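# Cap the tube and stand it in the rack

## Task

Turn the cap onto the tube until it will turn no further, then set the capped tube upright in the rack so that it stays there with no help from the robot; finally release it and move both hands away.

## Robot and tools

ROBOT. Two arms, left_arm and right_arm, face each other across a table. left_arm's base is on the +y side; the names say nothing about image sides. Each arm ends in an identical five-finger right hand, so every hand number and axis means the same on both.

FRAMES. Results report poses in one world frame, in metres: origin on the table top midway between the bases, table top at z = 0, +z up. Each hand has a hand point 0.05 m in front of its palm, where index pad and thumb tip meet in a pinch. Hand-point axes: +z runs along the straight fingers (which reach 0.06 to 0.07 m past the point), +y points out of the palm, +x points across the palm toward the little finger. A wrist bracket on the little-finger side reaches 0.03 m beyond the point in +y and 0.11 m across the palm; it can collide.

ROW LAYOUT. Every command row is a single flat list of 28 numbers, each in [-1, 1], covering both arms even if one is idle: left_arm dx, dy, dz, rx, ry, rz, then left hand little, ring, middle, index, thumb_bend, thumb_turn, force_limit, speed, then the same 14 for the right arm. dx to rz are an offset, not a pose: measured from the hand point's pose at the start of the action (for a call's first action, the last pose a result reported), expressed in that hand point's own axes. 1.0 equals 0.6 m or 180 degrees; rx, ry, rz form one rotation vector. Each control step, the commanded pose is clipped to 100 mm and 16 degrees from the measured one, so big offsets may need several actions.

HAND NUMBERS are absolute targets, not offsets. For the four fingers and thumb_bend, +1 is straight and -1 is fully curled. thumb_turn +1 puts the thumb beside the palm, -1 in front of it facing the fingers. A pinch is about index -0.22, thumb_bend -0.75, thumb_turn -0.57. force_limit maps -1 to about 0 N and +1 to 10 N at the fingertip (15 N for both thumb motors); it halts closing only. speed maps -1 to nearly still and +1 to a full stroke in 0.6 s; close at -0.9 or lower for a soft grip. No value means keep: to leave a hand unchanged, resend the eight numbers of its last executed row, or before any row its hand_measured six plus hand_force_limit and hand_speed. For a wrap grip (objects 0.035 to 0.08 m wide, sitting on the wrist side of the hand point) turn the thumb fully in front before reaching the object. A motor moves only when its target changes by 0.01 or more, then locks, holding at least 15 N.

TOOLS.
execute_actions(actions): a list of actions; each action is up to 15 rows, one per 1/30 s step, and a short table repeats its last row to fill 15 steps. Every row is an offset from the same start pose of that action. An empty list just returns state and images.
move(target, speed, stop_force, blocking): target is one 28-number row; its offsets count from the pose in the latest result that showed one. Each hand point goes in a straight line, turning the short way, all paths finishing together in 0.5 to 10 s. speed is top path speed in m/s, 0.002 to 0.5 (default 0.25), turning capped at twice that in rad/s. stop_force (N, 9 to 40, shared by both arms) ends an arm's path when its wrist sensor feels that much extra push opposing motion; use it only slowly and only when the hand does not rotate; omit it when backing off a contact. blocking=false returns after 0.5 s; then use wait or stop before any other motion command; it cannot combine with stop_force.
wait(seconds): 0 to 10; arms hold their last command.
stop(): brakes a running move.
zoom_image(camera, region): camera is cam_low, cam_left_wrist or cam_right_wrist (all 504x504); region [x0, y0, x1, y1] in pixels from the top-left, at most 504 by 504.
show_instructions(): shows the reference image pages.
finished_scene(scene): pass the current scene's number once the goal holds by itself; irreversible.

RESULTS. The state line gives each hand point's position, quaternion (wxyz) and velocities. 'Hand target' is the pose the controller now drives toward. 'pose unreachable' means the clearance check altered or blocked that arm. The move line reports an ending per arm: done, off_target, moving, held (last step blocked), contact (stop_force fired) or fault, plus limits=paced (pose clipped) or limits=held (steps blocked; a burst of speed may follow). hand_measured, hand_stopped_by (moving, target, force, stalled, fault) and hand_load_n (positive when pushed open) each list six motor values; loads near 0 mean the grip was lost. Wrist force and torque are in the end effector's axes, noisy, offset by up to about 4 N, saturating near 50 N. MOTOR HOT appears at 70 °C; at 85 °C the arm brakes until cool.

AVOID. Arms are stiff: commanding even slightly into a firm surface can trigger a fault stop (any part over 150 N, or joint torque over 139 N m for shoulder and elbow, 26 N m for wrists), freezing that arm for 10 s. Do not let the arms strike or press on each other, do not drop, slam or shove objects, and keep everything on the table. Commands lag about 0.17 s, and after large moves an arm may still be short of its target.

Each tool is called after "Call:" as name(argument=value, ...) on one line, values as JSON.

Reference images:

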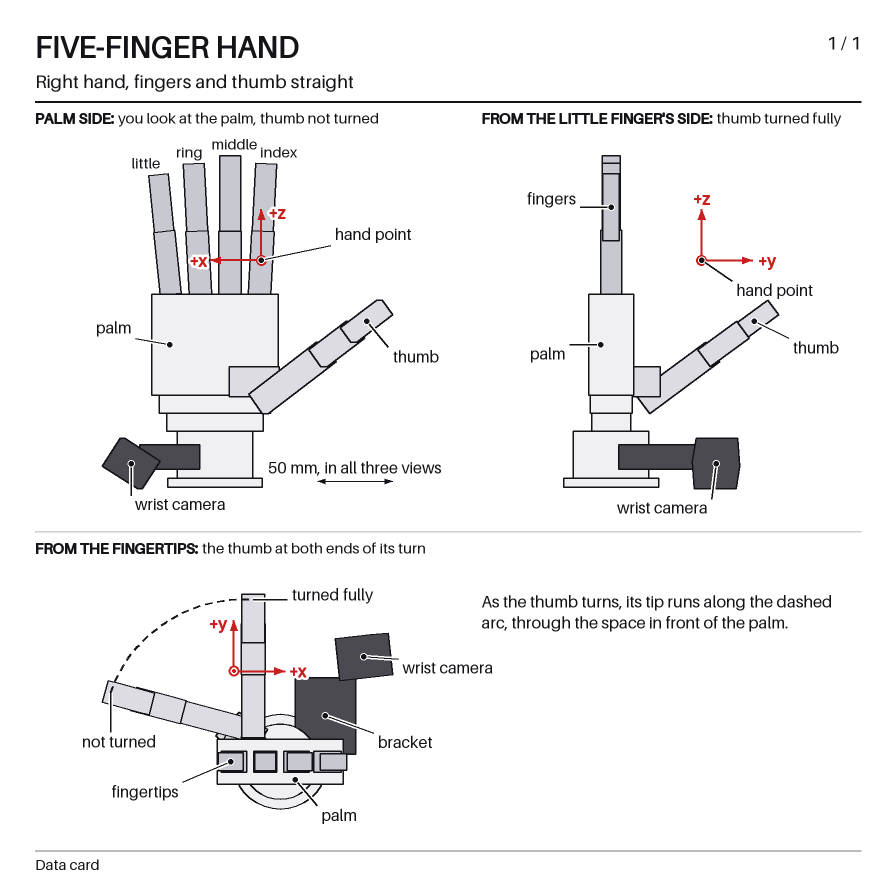

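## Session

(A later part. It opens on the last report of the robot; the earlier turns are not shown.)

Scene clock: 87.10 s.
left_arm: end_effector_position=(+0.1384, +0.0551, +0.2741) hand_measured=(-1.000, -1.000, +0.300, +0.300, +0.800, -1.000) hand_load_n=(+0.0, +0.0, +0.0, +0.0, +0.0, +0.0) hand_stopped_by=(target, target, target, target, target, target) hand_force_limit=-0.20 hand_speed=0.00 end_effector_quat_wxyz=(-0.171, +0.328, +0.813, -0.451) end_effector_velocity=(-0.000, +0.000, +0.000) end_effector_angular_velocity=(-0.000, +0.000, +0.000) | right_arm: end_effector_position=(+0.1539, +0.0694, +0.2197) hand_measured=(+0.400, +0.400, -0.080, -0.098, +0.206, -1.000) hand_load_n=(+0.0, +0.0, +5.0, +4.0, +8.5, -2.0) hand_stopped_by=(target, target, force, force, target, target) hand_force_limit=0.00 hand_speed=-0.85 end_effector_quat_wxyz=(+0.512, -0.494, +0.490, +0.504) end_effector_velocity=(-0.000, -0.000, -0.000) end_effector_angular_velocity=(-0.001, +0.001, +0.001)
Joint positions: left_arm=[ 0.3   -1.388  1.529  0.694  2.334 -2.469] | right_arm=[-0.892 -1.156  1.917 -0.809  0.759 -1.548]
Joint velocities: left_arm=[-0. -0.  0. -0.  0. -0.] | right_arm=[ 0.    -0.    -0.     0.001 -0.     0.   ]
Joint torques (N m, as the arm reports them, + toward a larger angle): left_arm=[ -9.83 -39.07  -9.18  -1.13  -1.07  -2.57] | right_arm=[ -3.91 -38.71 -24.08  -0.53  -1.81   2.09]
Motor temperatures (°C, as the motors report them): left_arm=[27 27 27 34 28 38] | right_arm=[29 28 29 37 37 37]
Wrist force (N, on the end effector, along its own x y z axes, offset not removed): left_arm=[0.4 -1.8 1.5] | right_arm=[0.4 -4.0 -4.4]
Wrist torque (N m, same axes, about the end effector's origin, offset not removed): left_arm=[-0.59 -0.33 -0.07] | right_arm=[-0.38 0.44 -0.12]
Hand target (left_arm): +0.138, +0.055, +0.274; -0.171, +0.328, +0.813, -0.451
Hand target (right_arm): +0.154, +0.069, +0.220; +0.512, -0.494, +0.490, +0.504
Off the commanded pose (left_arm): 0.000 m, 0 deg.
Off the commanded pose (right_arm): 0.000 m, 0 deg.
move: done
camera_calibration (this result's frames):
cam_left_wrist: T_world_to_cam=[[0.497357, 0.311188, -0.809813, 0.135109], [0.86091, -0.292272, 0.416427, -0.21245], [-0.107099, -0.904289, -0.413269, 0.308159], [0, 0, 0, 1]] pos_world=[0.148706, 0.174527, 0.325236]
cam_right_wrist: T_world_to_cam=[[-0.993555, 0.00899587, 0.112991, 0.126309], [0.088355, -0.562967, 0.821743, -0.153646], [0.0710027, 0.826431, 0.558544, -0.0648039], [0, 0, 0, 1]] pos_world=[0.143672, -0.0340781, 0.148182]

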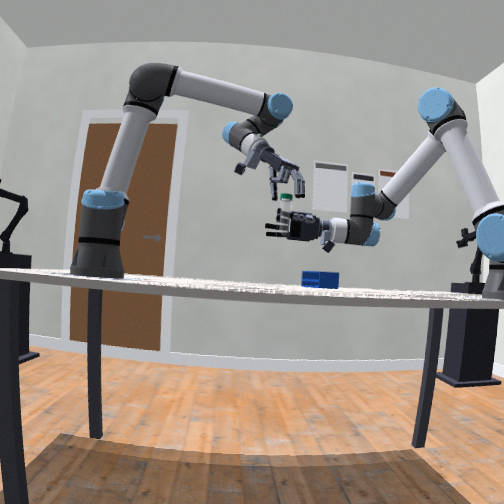

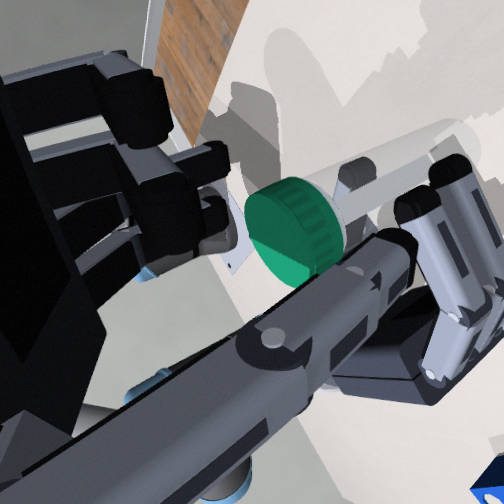

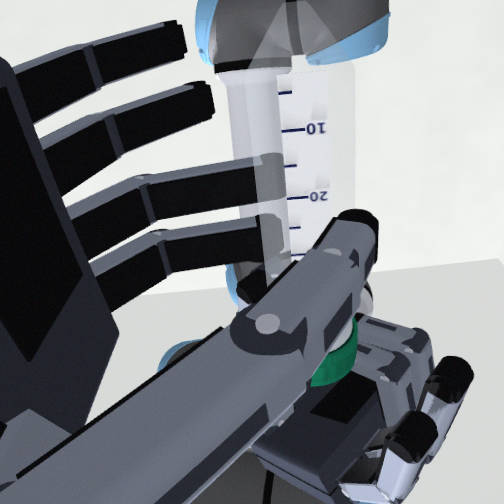

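Call:
move(target=[-0.0042,0.0131,-0.0238,-0.006,-0.4225,-0.2675,-1,-1,0.3,0.3,0.8,-1,-0.2,0,0,0,0,0,0,0,0.4,0.4,-0.4,-0.4,0.2,-1,0,-0.85], speed=0.3)

Call:
execute_actions(actions=[[[0,0,0,0,0,0,-1,-1,-0.03,-0.03,0.36,-1,0,0,0,0,0,0,0,0,0.4,0.4,-0.4,-0.4,0.2,-1,0,-0.85]],[[0,0,0,0,0,0,-1,-1,-0.4,-0.4,0.3,-1,-0.2,-0.85,0,0,0,0,0,0,0.4,0.4,-0.4,-0.4,0.2,-1,0,-0.85]]])

Call:
move(target=[0.0155,-0.0012,0.004,0.003,0.211,0.134,-1,-1,-0.4,-0.4,0.3,-1,-0.2,-0.85,0,0,0,0,0,0,0.4,0.4,-0.4,-0.4,0.2,-1,0,-0.85], speed=0.18)

Call:
move(target=[0.016,-0.0019,0.0036,0.003,0.211,0.134,-1,-1,-0.4,-0.4,0.3,-1,-0.2,-0.85,0,0,0,0,0,0,0.4,0.4,-0.4,-0.4,0.2,-1,0,-0.85], speed=0.18)

Call:
move(target=[0,0,0,0,0,0,-1,-1,0.3,0.3,0.8,-1,-0.2,0,0,0,0,0,0,0,0.4,0.4,-0.4,-0.4,0.2,-1,0,-0.85])

Call:
zoom_image(camera="cam_low", region=[255,180,325,250])

Scene clock: 91.03 s.
left_arm: end_effector_position=(+0.1509, +0.0650, +0.2743) hand_measured=(-1.000, -1.000, +0.300, +0.300, +0.800, -1.000) hand_load_n=(+0.0, +0.0, +0.0, +0.0, +0.0, +0.0) hand_stopped_by=(target, target, target, target, target, target) hand_force_limit=-0.20 hand_speed=0.00 end_effector_quat_wxyz=(-0.196, +0.344, -0.804, +0.443) end_effector_velocity=(-0.001, +0.000, -0.001) end_effector_angular_velocity=(+0.006, +0.002, +0.013) | right_arm: end_effector_position=(+0.1539, +0.0694, +0.2197) hand_measured=(+0.400, +0.400, -0.080, -0.098, +0.206, -1.000) hand_load_n=(+0.0, +0.0, +5.0, +4.0, +8.5, -2.0) hand_stopped_by=(target, target, force, force, target, target) hand_force_limit=0.00 hand_speed=-0.85 end_effector_quat_wxyz=(+0.512, -0.494, +0.490, +0.504) end_effector_velocity=(+0.000, +0.000, +0.000) end_effector_angular_velocity=(+0.001, -0.001, -0.002)
Joint positions: left_arm=[-0.318 -1.384  1.576  0.882  0.648 -4.103] | right_arm=[-0.892 -1.156  1.917 -0.809  0.759 -1.548]
Joint velocities: left_arm=[-0.001  0.011 -0.008  0.02  -0.003 -0.023] | right_arm=[ 0.    -0.    -0.    -0.001  0.002 -0.   ]
Joint torques (N m, as the arm reports them, + toward a larger angle): left_arm=[  6.1  -18.26 -29.52   3.42  -2.96  -2.68] | right_arm=[ -3.9  -38.27 -24.43  -0.66  -2.02   2.18]
Motor temperatures (°C, as the motors report them): left_arm=[27 27 27 34 28 38] | right_arm=[29 28 29 37 37 37]
Wrist force (N, on the end effector, along its own x y z axes, offset not removed): left_arm=[0.3 0.0 1.0] | right_arm=[3.0 -1.0 -4.0]
Wrist torque (N m, same axes, about the end effector's origin, offset not removed): left_arm=[-0.24 -0.25 0.00] | right_arm=[0.06 0.00 0.12]
Hand target (left_arm): +0.151, +0.065, +0.274; +0.196, -0.344, +0.804, -0.443
Hand target (right_arm): +0.154, +0.069, +0.220; +0.512, -0.494, +0.490, +0.504
Off the commanded pose (left_arm): 0.001 m, 0 deg.
Off the commanded pose (right_arm): 0.000 m, 0 deg.
move: done
camera_calibration (this result's frames):
cam_left_wrist: T_world_to_cam=[[-0.311337, 0.489908, -0.814285, 0.2377], [0.293634, 0.864535, 0.407871, -0.207705], [0.903797, -0.112116, -0.413015, 0.114421], [0, 0, 0, 1]] pos_world=[0.0315811, 0.0759451, 0.32553]
cam_right_wrist: T_world_to_cam=[[-0.993555, 0.00899594, 0.112991, 0.126309], [0.088355, -0.562966, 0.821743, -0.153646], [0.0710027, 0.826431, 0.558543, -0.0648039], [0, 0, 0, 1]] pos_world=[0.143672, -0.0340781, 0.148182]

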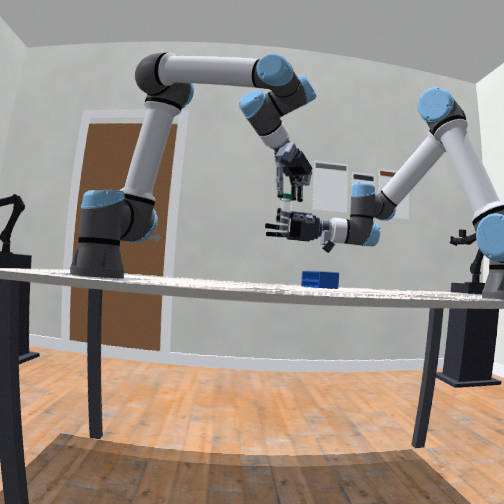

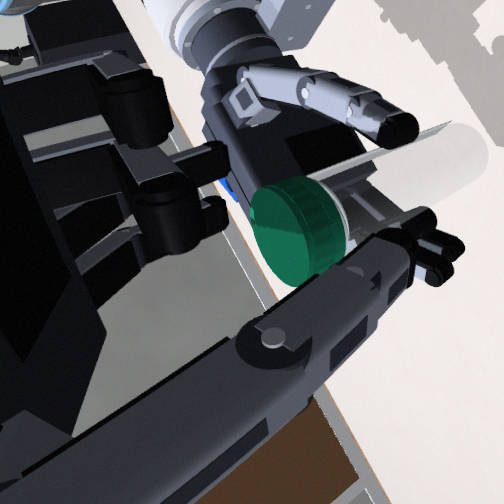

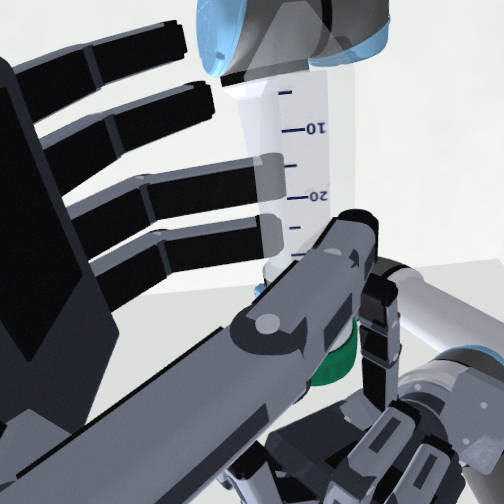

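Scene clock: 92.03 s.
left_arm: end_effector_position=(+0.1510, +0.0650, +0.2744) hand_measured=(-1.000, -1.000, -0.086, -0.094, +0.326, -1.000) hand_load_n=(+0.0, +0.0, +3.0, +5.0, +8.5, +0.5) hand_stopped_by=(target, target, force, force, force, target) hand_force_limit=-0.20 hand_speed=-0.85 end_effector_quat_wxyz=(-0.196, +0.344, -0.804, +0.443) end_effector_velocity=(-0.000, +0.000, +0.001) end_effector_angular_velocity=(-0.001, +0.000, -0.000) | right_arm: end_effector_position=(+0.1539, +0.0694, +0.2197) hand_measured=(+0.400, +0.400, -0.080, -0.098, +0.206, -1.000) hand_load_n=(+0.0, +0.0, +5.5, +3.5, +8.5, -1.5) hand_stopped_by=(target, target, force, force, target, target) hand_force_limit=0.00 hand_speed=-0.85 end_effector_quat_wxyz=(+0.512, -0.494, +0.490, +0.504) end_effector_velocity=(-0.000, -0.000, -0.001) end_effector_angular_velocity=(-0.001, +0.000, +0.001)
Joint positions: left_arm=[-0.318 -1.384  1.576  0.882  0.648 -4.103] | right_arm=[-0.892 -1.156  1.917 -0.809  0.759 -1.548]
Joint velocities: left_arm=[-0.    -0.001 -0.     0.    -0.     0.   ] | right_arm=[ 0.     0.001  0.     0.001 -0.001 -0.001]
Joint torques (N m, as the arm reports them, + toward a larger angle): left_arm=[  3.98 -35.12 -12.95  -0.07   0.06   2.21] | right_arm=[ -4.   -38.22 -23.67  -0.54  -1.74   2.18]
Motor temperatures (°C, as the motors report them): left_arm=[27 27 27 34 28 38] | right_arm=[29 28 29 37 37 37]
Wrist force (N, on the end effector, along its own x y z axes, offset not removed): left_arm=[2.2 -3.2 0.9] | right_arm=[0.4 -1.7 -1.1]
Wrist torque (N m, same axes, about the end effector's origin, offset not removed): left_arm=[-0.60 -0.48 0.10] | right_arm=[-0.23 0.08 -0.02]
Hand target (left_arm): +0.151, +0.065, +0.274; +0.196, -0.344, +0.804, -0.443
Hand target (right_arm): +0.154, +0.069, +0.220; +0.512, -0.494, +0.490, +0.504
Off the commanded pose (left_arm): 0.000 m, 0 deg.
Off the commanded pose (right_arm): 0.000 m, 0 deg.
camera_calibration (this result's frames):
cam_left_wrist: T_world_to_cam=[[-0.31131, 0.489831, -0.814341, 0.237749], [0.293539, 0.864583, 0.407837, -0.20768], [0.903837, -0.112077, -0.412938, 0.114386], [0, 0, 0, 1]] pos_world=[0.0315897, 0.0759199, 0.325542]
cam_right_wrist: T_world_to_cam=[[-0.993555, 0.00899602, 0.112991, 0.126309], [0.0883549, -0.562967, 0.821743, -0.153646], [0.0710028, 0.826431, 0.558544, -0.064804], [0, 0, 0, 1]] pos_world=[0.143671, -0.0340781, 0.148182]

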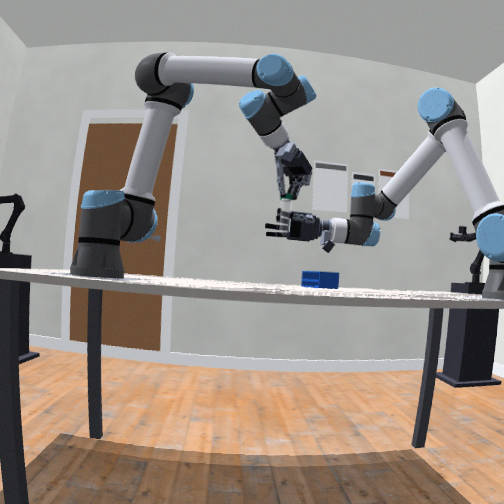

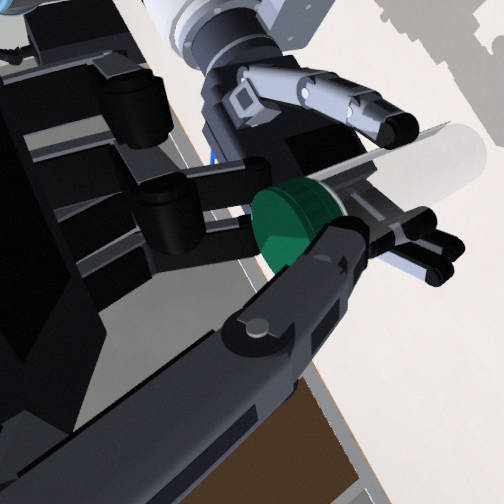

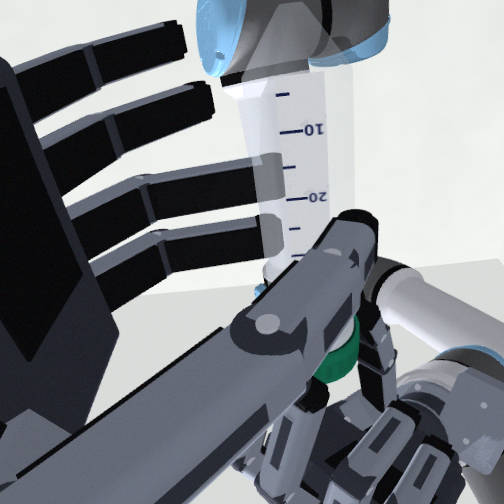

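Scene clock: 94.70 s.
left_arm: end_effector_position=(+0.1464, +0.0566, +0.2744) hand_measured=(-1.000, -1.000, -0.086, -0.094, +0.326, -1.000) hand_load_n=(+0.0, +0.0, +3.5, +4.5, +8.5, -1.0) hand_stopped_by=(target, target, force, force, force, target) hand_force_limit=-0.20 hand_speed=-0.85 end_effector_quat_wxyz=(-0.014, +0.009, -0.875, +0.484) end_effector_velocity=(-0.001, -0.001, -0.000) end_effector_angular_velocity=(+0.002, +0.002, -0.012) | right_arm: end_effector_position=(+0.1539, +0.0694, +0.2197) hand_measured=(+0.400, +0.400, -0.080, -0.098, +0.206, -1.000) hand_load_n=(+0.0, +0.0, +6.0, +4.0, +8.0, -2.0) hand_stopped_by=(target, target, force, force, target, target) hand_force_limit=0.00 hand_speed=-0.85 end_effector_quat_wxyz=(+0.512, -0.494, +0.490, +0.504) end_effector_velocity=(+0.000, -0.000, +0.000) end_effector_angular_velocity=(+0.000, +0.000, -0.000)
Joint positions: left_arm=[-0.067 -1.63   1.744  0.453  1.408 -3.225] | right_arm=[-0.892 -1.156  1.917 -0.809  0.759 -1.548]
Joint velocities: left_arm=[ 0.007  0.003 -0.002 -0.001  0.017  0.008] | right_arm=[-0. -0. -0.  0.  0.  0.]
Joint torques (N m, as the arm reports them, + toward a larger angle): left_arm=[ 11.84  -5.79 -28.56  -0.86   1.     2.95] | right_arm=[ -4.06 -38.17 -23.99  -0.57  -1.81   2.2 ]
Motor temperatures (°C, as the motors report them): left_arm=[27 27 27 34 28 38] | right_arm=[29 28 29 37 37 37]
Wrist force (N, on the end effector, along its own x y z axes, offset not removed): left_arm=[3.6 -5.5 1.2] | right_arm=[3.3 -3.7 1.7]
Wrist torque (N m, same axes, about the end effector's origin, offset not removed): left_arm=[-0.44 -0.52 -0.02] | right_arm=[-0.19 0.68 -0.06]
Hand target (left_arm): +0.146, +0.057, +0.274; +0.014, -0.008, +0.875, -0.484
Hand target (right_arm): +0.154, +0.069, +0.220; +0.512, -0.494, +0.490, +0.504
Off the commanded pose (left_arm): 0.001 m, 0 deg.
Off the commanded pose (right_arm): 0.000 m, 0 deg.
move: done
camera_calibration (this result's frames):
cam_left_wrist: T_world_to_cam=[[0.130894, 0.567239, -0.813085, 0.171031], [0.816005, 0.404128, 0.4133, -0.251001], [0.56303, -0.717579, -0.409971, 0.200935], [0, 0, 0, 1]] pos_world=[0.0692987, 0.148608, 0.325179]
cam_right_wrist: T_world_to_cam=[[-0.993555, 0.00899603, 0.112991, 0.126309], [0.0883549, -0.562967, 0.821743, -0.153646], [0.0710028, 0.826431, 0.558544, -0.064804], [0, 0, 0, 1]] pos_world=[0.143672, -0.0340781, 0.148182]

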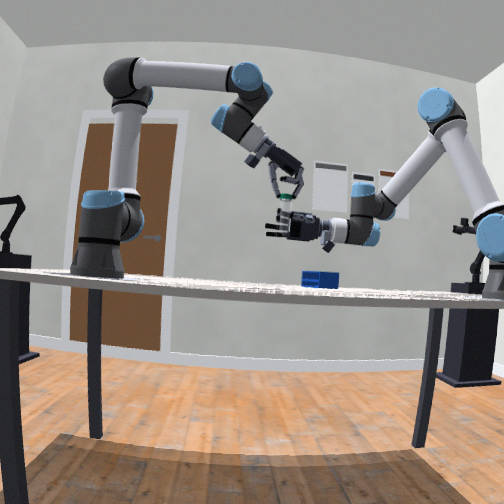

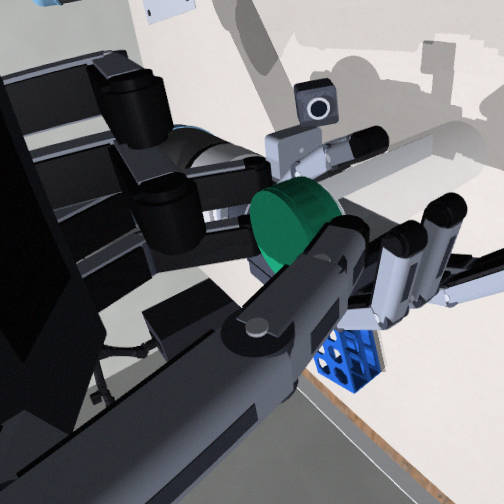

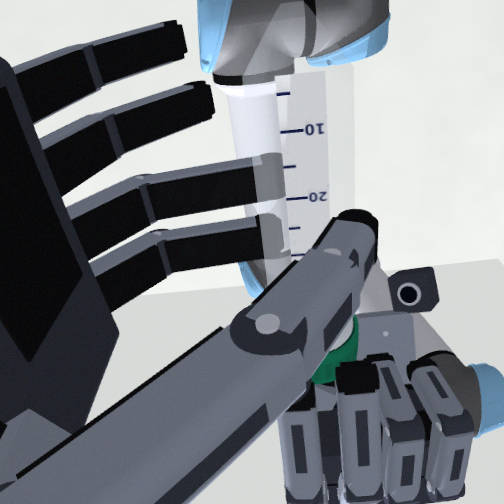

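Scene clock: 97.37 s.
left_arm: end_effector_position=(+0.1372, +0.0541, +0.2741) hand_measured=(-1.000, -1.000, -0.086, -0.094, +0.326, -1.000) hand_load_n=(+0.0, +0.0, +3.5, +5.0, +8.0, -0.5) hand_stopped_by=(target, target, force, force, force, target) hand_force_limit=-0.20 hand_speed=-0.85 end_effector_quat_wxyz=(-0.169, +0.328, +0.813, -0.451) end_effector_velocity=(-0.001, +0.000, +0.000) end_effector_angular_velocity=(+0.003, -0.001, -0.014) | right_arm: end_effector_position=(+0.1539, +0.0694, +0.2197) hand_measured=(+0.400, +0.400, -0.080, -0.098, +0.206, -1.000) hand_load_n=(+0.0, +0.0, +6.0, +3.5, +8.0, -2.5) hand_stopped_by=(target, target, force, force, target, target) hand_force_limit=0.00 hand_speed=-0.85 end_effector_quat_wxyz=(+0.512, -0.494, +0.490, +0.504) end_effector_velocity=(-0.000, +0.000, -0.000) end_effector_angular_velocity=(-0.000, +0.002, -0.000)
Joint positions: left_arm=[ 0.295 -1.39   1.53   0.69   2.328 -2.474] | right_arm=[-0.892 -1.156  1.917 -0.809  0.759 -1.548]
Joint velocities: left_arm=[ 0.003  0.009 -0.009  0.016  0.01   0.019] | right_arm=[ 0.     0.    -0.     0.001  0.     0.001]
Joint torques (N m, as the arm reports them, + toward a larger angle): left_arm=[ 14.34 -15.   -30.07   3.1    1.5    2.64] | right_arm=[ -4.84 -38.95 -23.41  -0.53  -1.89   2.08]
Motor temperatures (°C, as the motors report them): left_arm=[27 27 27 34 28 38] | right_arm=[29 28 29 37 37 37]
Wrist force (N, on the end effector, along its own x y z axes, offset not removed): left_arm=[1.3 -5.8 2.6] | right_arm=[3.0 2.4 -2.2]
Wrist torque (N m, same axes, about the end effector's origin, offset not removed): left_arm=[-0.51 -0.21 -0.15] | right_arm=[1.13 0.34 0.00]
Hand target (left_arm): +0.137, +0.054, +0.274; -0.170, +0.328, +0.813, -0.451
Hand target (right_arm): +0.154, +0.069, +0.220; +0.512, -0.494, +0.490, +0.504
Off the commanded pose (left_arm): 0.000 m, 0 deg.
Off the commanded pose (right_arm): 0.000 m, 0 deg.
move: done
camera_calibration (this result's frames):
cam_left_wrist: T_world_to_cam=[[0.498767, 0.31096, -0.809033, 0.13573], [0.860378, -0.290486, 0.41877, -0.212372], [-0.104792, -0.904943, -0.412428, 0.306583], [0, 0, 0, 1]] pos_world=[0.14715, 0.173543, 0.325189]
cam_right_wrist: T_world_to_cam=[[-0.993555, 0.00899598, 0.112991, 0.126309], [0.0883548, -0.562967, 0.821743, -0.153646], [0.0710027, 0.826431, 0.558544, -0.064804], [0, 0, 0, 1]] pos_world=[0.143671, -0.0340781, 0.148182]

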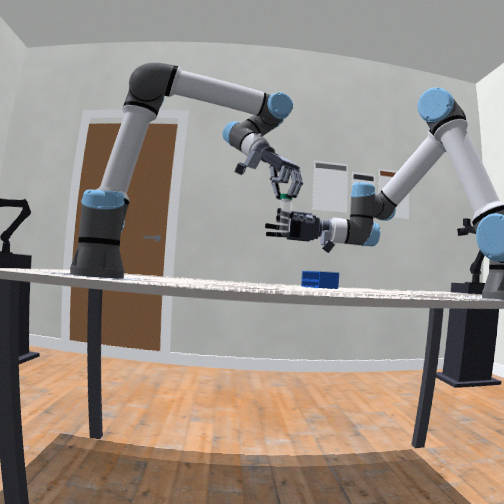

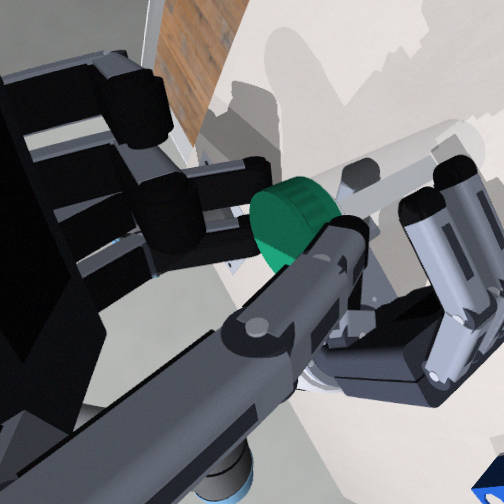

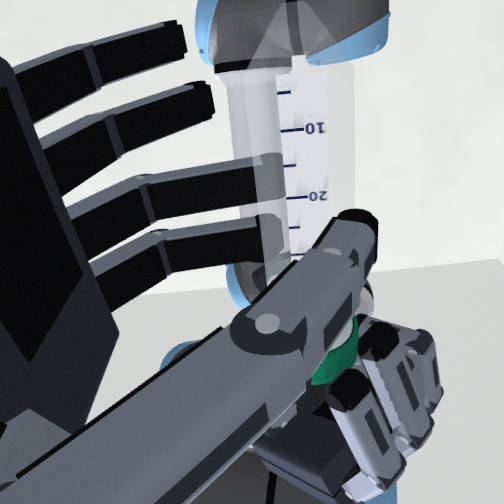

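Scene clock: 98.10 s.
left_arm: end_effector_position=(+0.1372, +0.0541, +0.2741) hand_measured=(-1.000, -1.000, +0.300, +0.300, +0.800, -1.000) hand_load_n=(+0.0, +0.0, +0.0, +0.0, +0.0, +0.0) hand_stopped_by=(target, target, target, target, target, target) hand_force_limit=-0.20 hand_speed=0.00 end_effector_quat_wxyz=(-0.169, +0.327, +0.813, -0.451) end_effector_velocity=(-0.000, -0.000, +0.000) end_effector_angular_velocity=(-0.001, -0.000, -0.001) | right_arm: end_effector_position=(+0.1539, +0.0694, +0.2197) hand_measured=(+0.400, +0.400, -0.080, -0.098, +0.206, -1.000) hand_load_n=(+0.0, +0.0, +5.5, +3.0, +8.5, -1.5) hand_stopped_by=(target, target, force, force, target, target) hand_force_limit=0.00 hand_speed=-0.85 end_effector_quat_wxyz=(+0.512, -0.494, +0.490, +0.504) end_effector_velocity=(-0.000, +0.000, -0.000) end_effector_angular_velocity=(+0.000, -0.001, +0.000)
Joint positions: left_arm=[ 0.295 -1.39   1.53   0.69   2.328 -2.474] | right_arm=[-0.892 -1.156  1.917 -0.809  0.759 -1.548]
Joint velocities: left_arm=[-0. -0.  0. -0.  0.  0.] | right_arm=[ 0.     0.    -0.    -0.    -0.    -0.001]
Joint torques (N m, as the arm reports them, + toward a larger angle): left_arm=[ -9.74 -38.4   -9.68  -1.08  -0.88  -2.83] | right_arm=[ -3.48 -37.98 -24.07  -0.51  -1.76   2.09]
Motor temperatures (°C, as the motors report them): left_arm=[27 27 27 34 28 38] | right_arm=[29 28 29 37 37 37]
Wrist force (N, on the end effector, along its own x y z axes, offset not removed): left_arm=[0.7 -2.4 1.1] | right_arm=[1.8 -2.9 -4.0]
Wrist torque (N m, same axes, about the end effector's origin, offset not removed): left_arm=[-0.63 -0.29 -0.01] | right_arm=[-0.26 0.33 0.09]
Hand target (left_arm): +0.137, +0.054, +0.274; -0.169, +0.328, +0.813, -0.451
Hand target (right_arm): +0.154, +0.069, +0.220; +0.512, -0.494, +0.490, +0.504
Off the commanded pose (left_arm): 0.000 m, 0 deg.
Off the commanded pose (right_arm): 0.000 m, 0 deg.
move: done
camera_calibration (this result's frames):
cam_left_wrist: T_world_to_cam=[[0.498722, 0.311035, -0.809032, 0.135688], [0.860419, -0.290365, 0.418768, -0.212443], [-0.104663, -0.904956, -0.412432, 0.306587], [0, 0, 0, 1]] pos_world=[0.147208, 0.173558, 0.325186]
cam_right_wrist: T_world_to_cam=[[-0.993555, 0.00899596, 0.112991, 0.126309], [0.088355, -0.562967, 0.821743, -0.153646], [0.0710028, 0.826431, 0.558544, -0.064804], [0, 0, 0, 1]] pos_world=[0.143672, -0.0340781, 0.148182]

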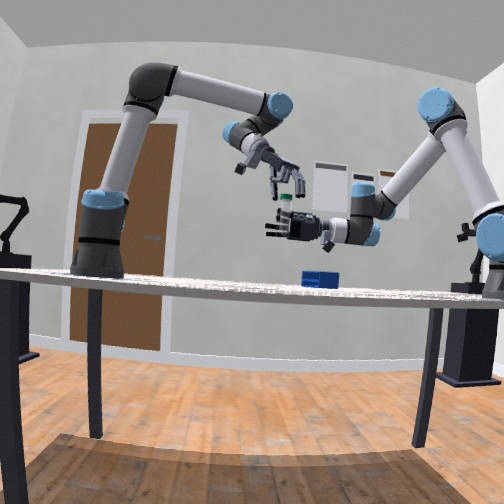

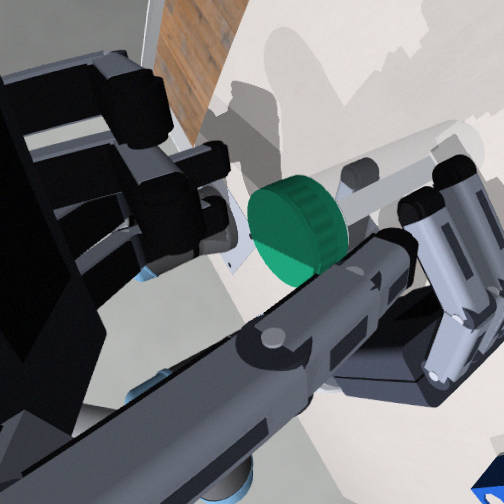

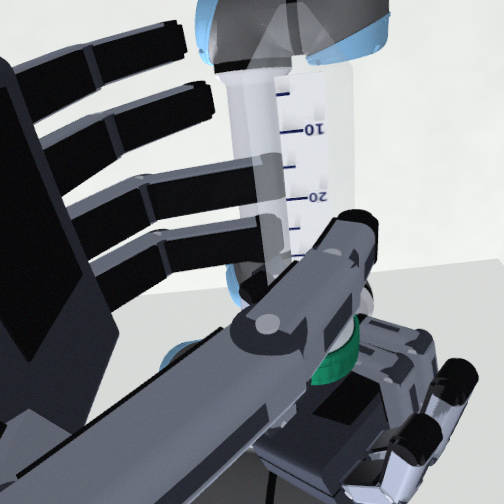

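Region (255, 180, 325, 250) of cam_low's 504x504 image, scaled by 7.200, with more detail than that image has.

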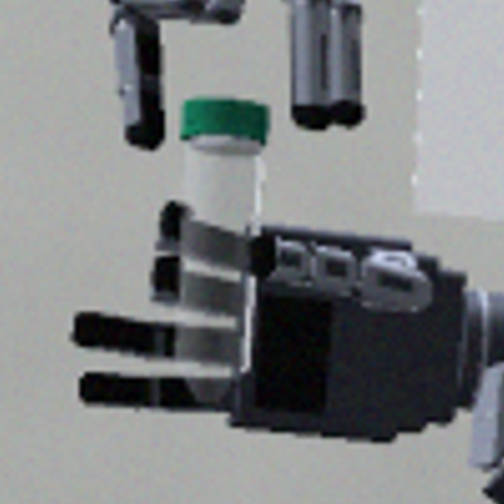

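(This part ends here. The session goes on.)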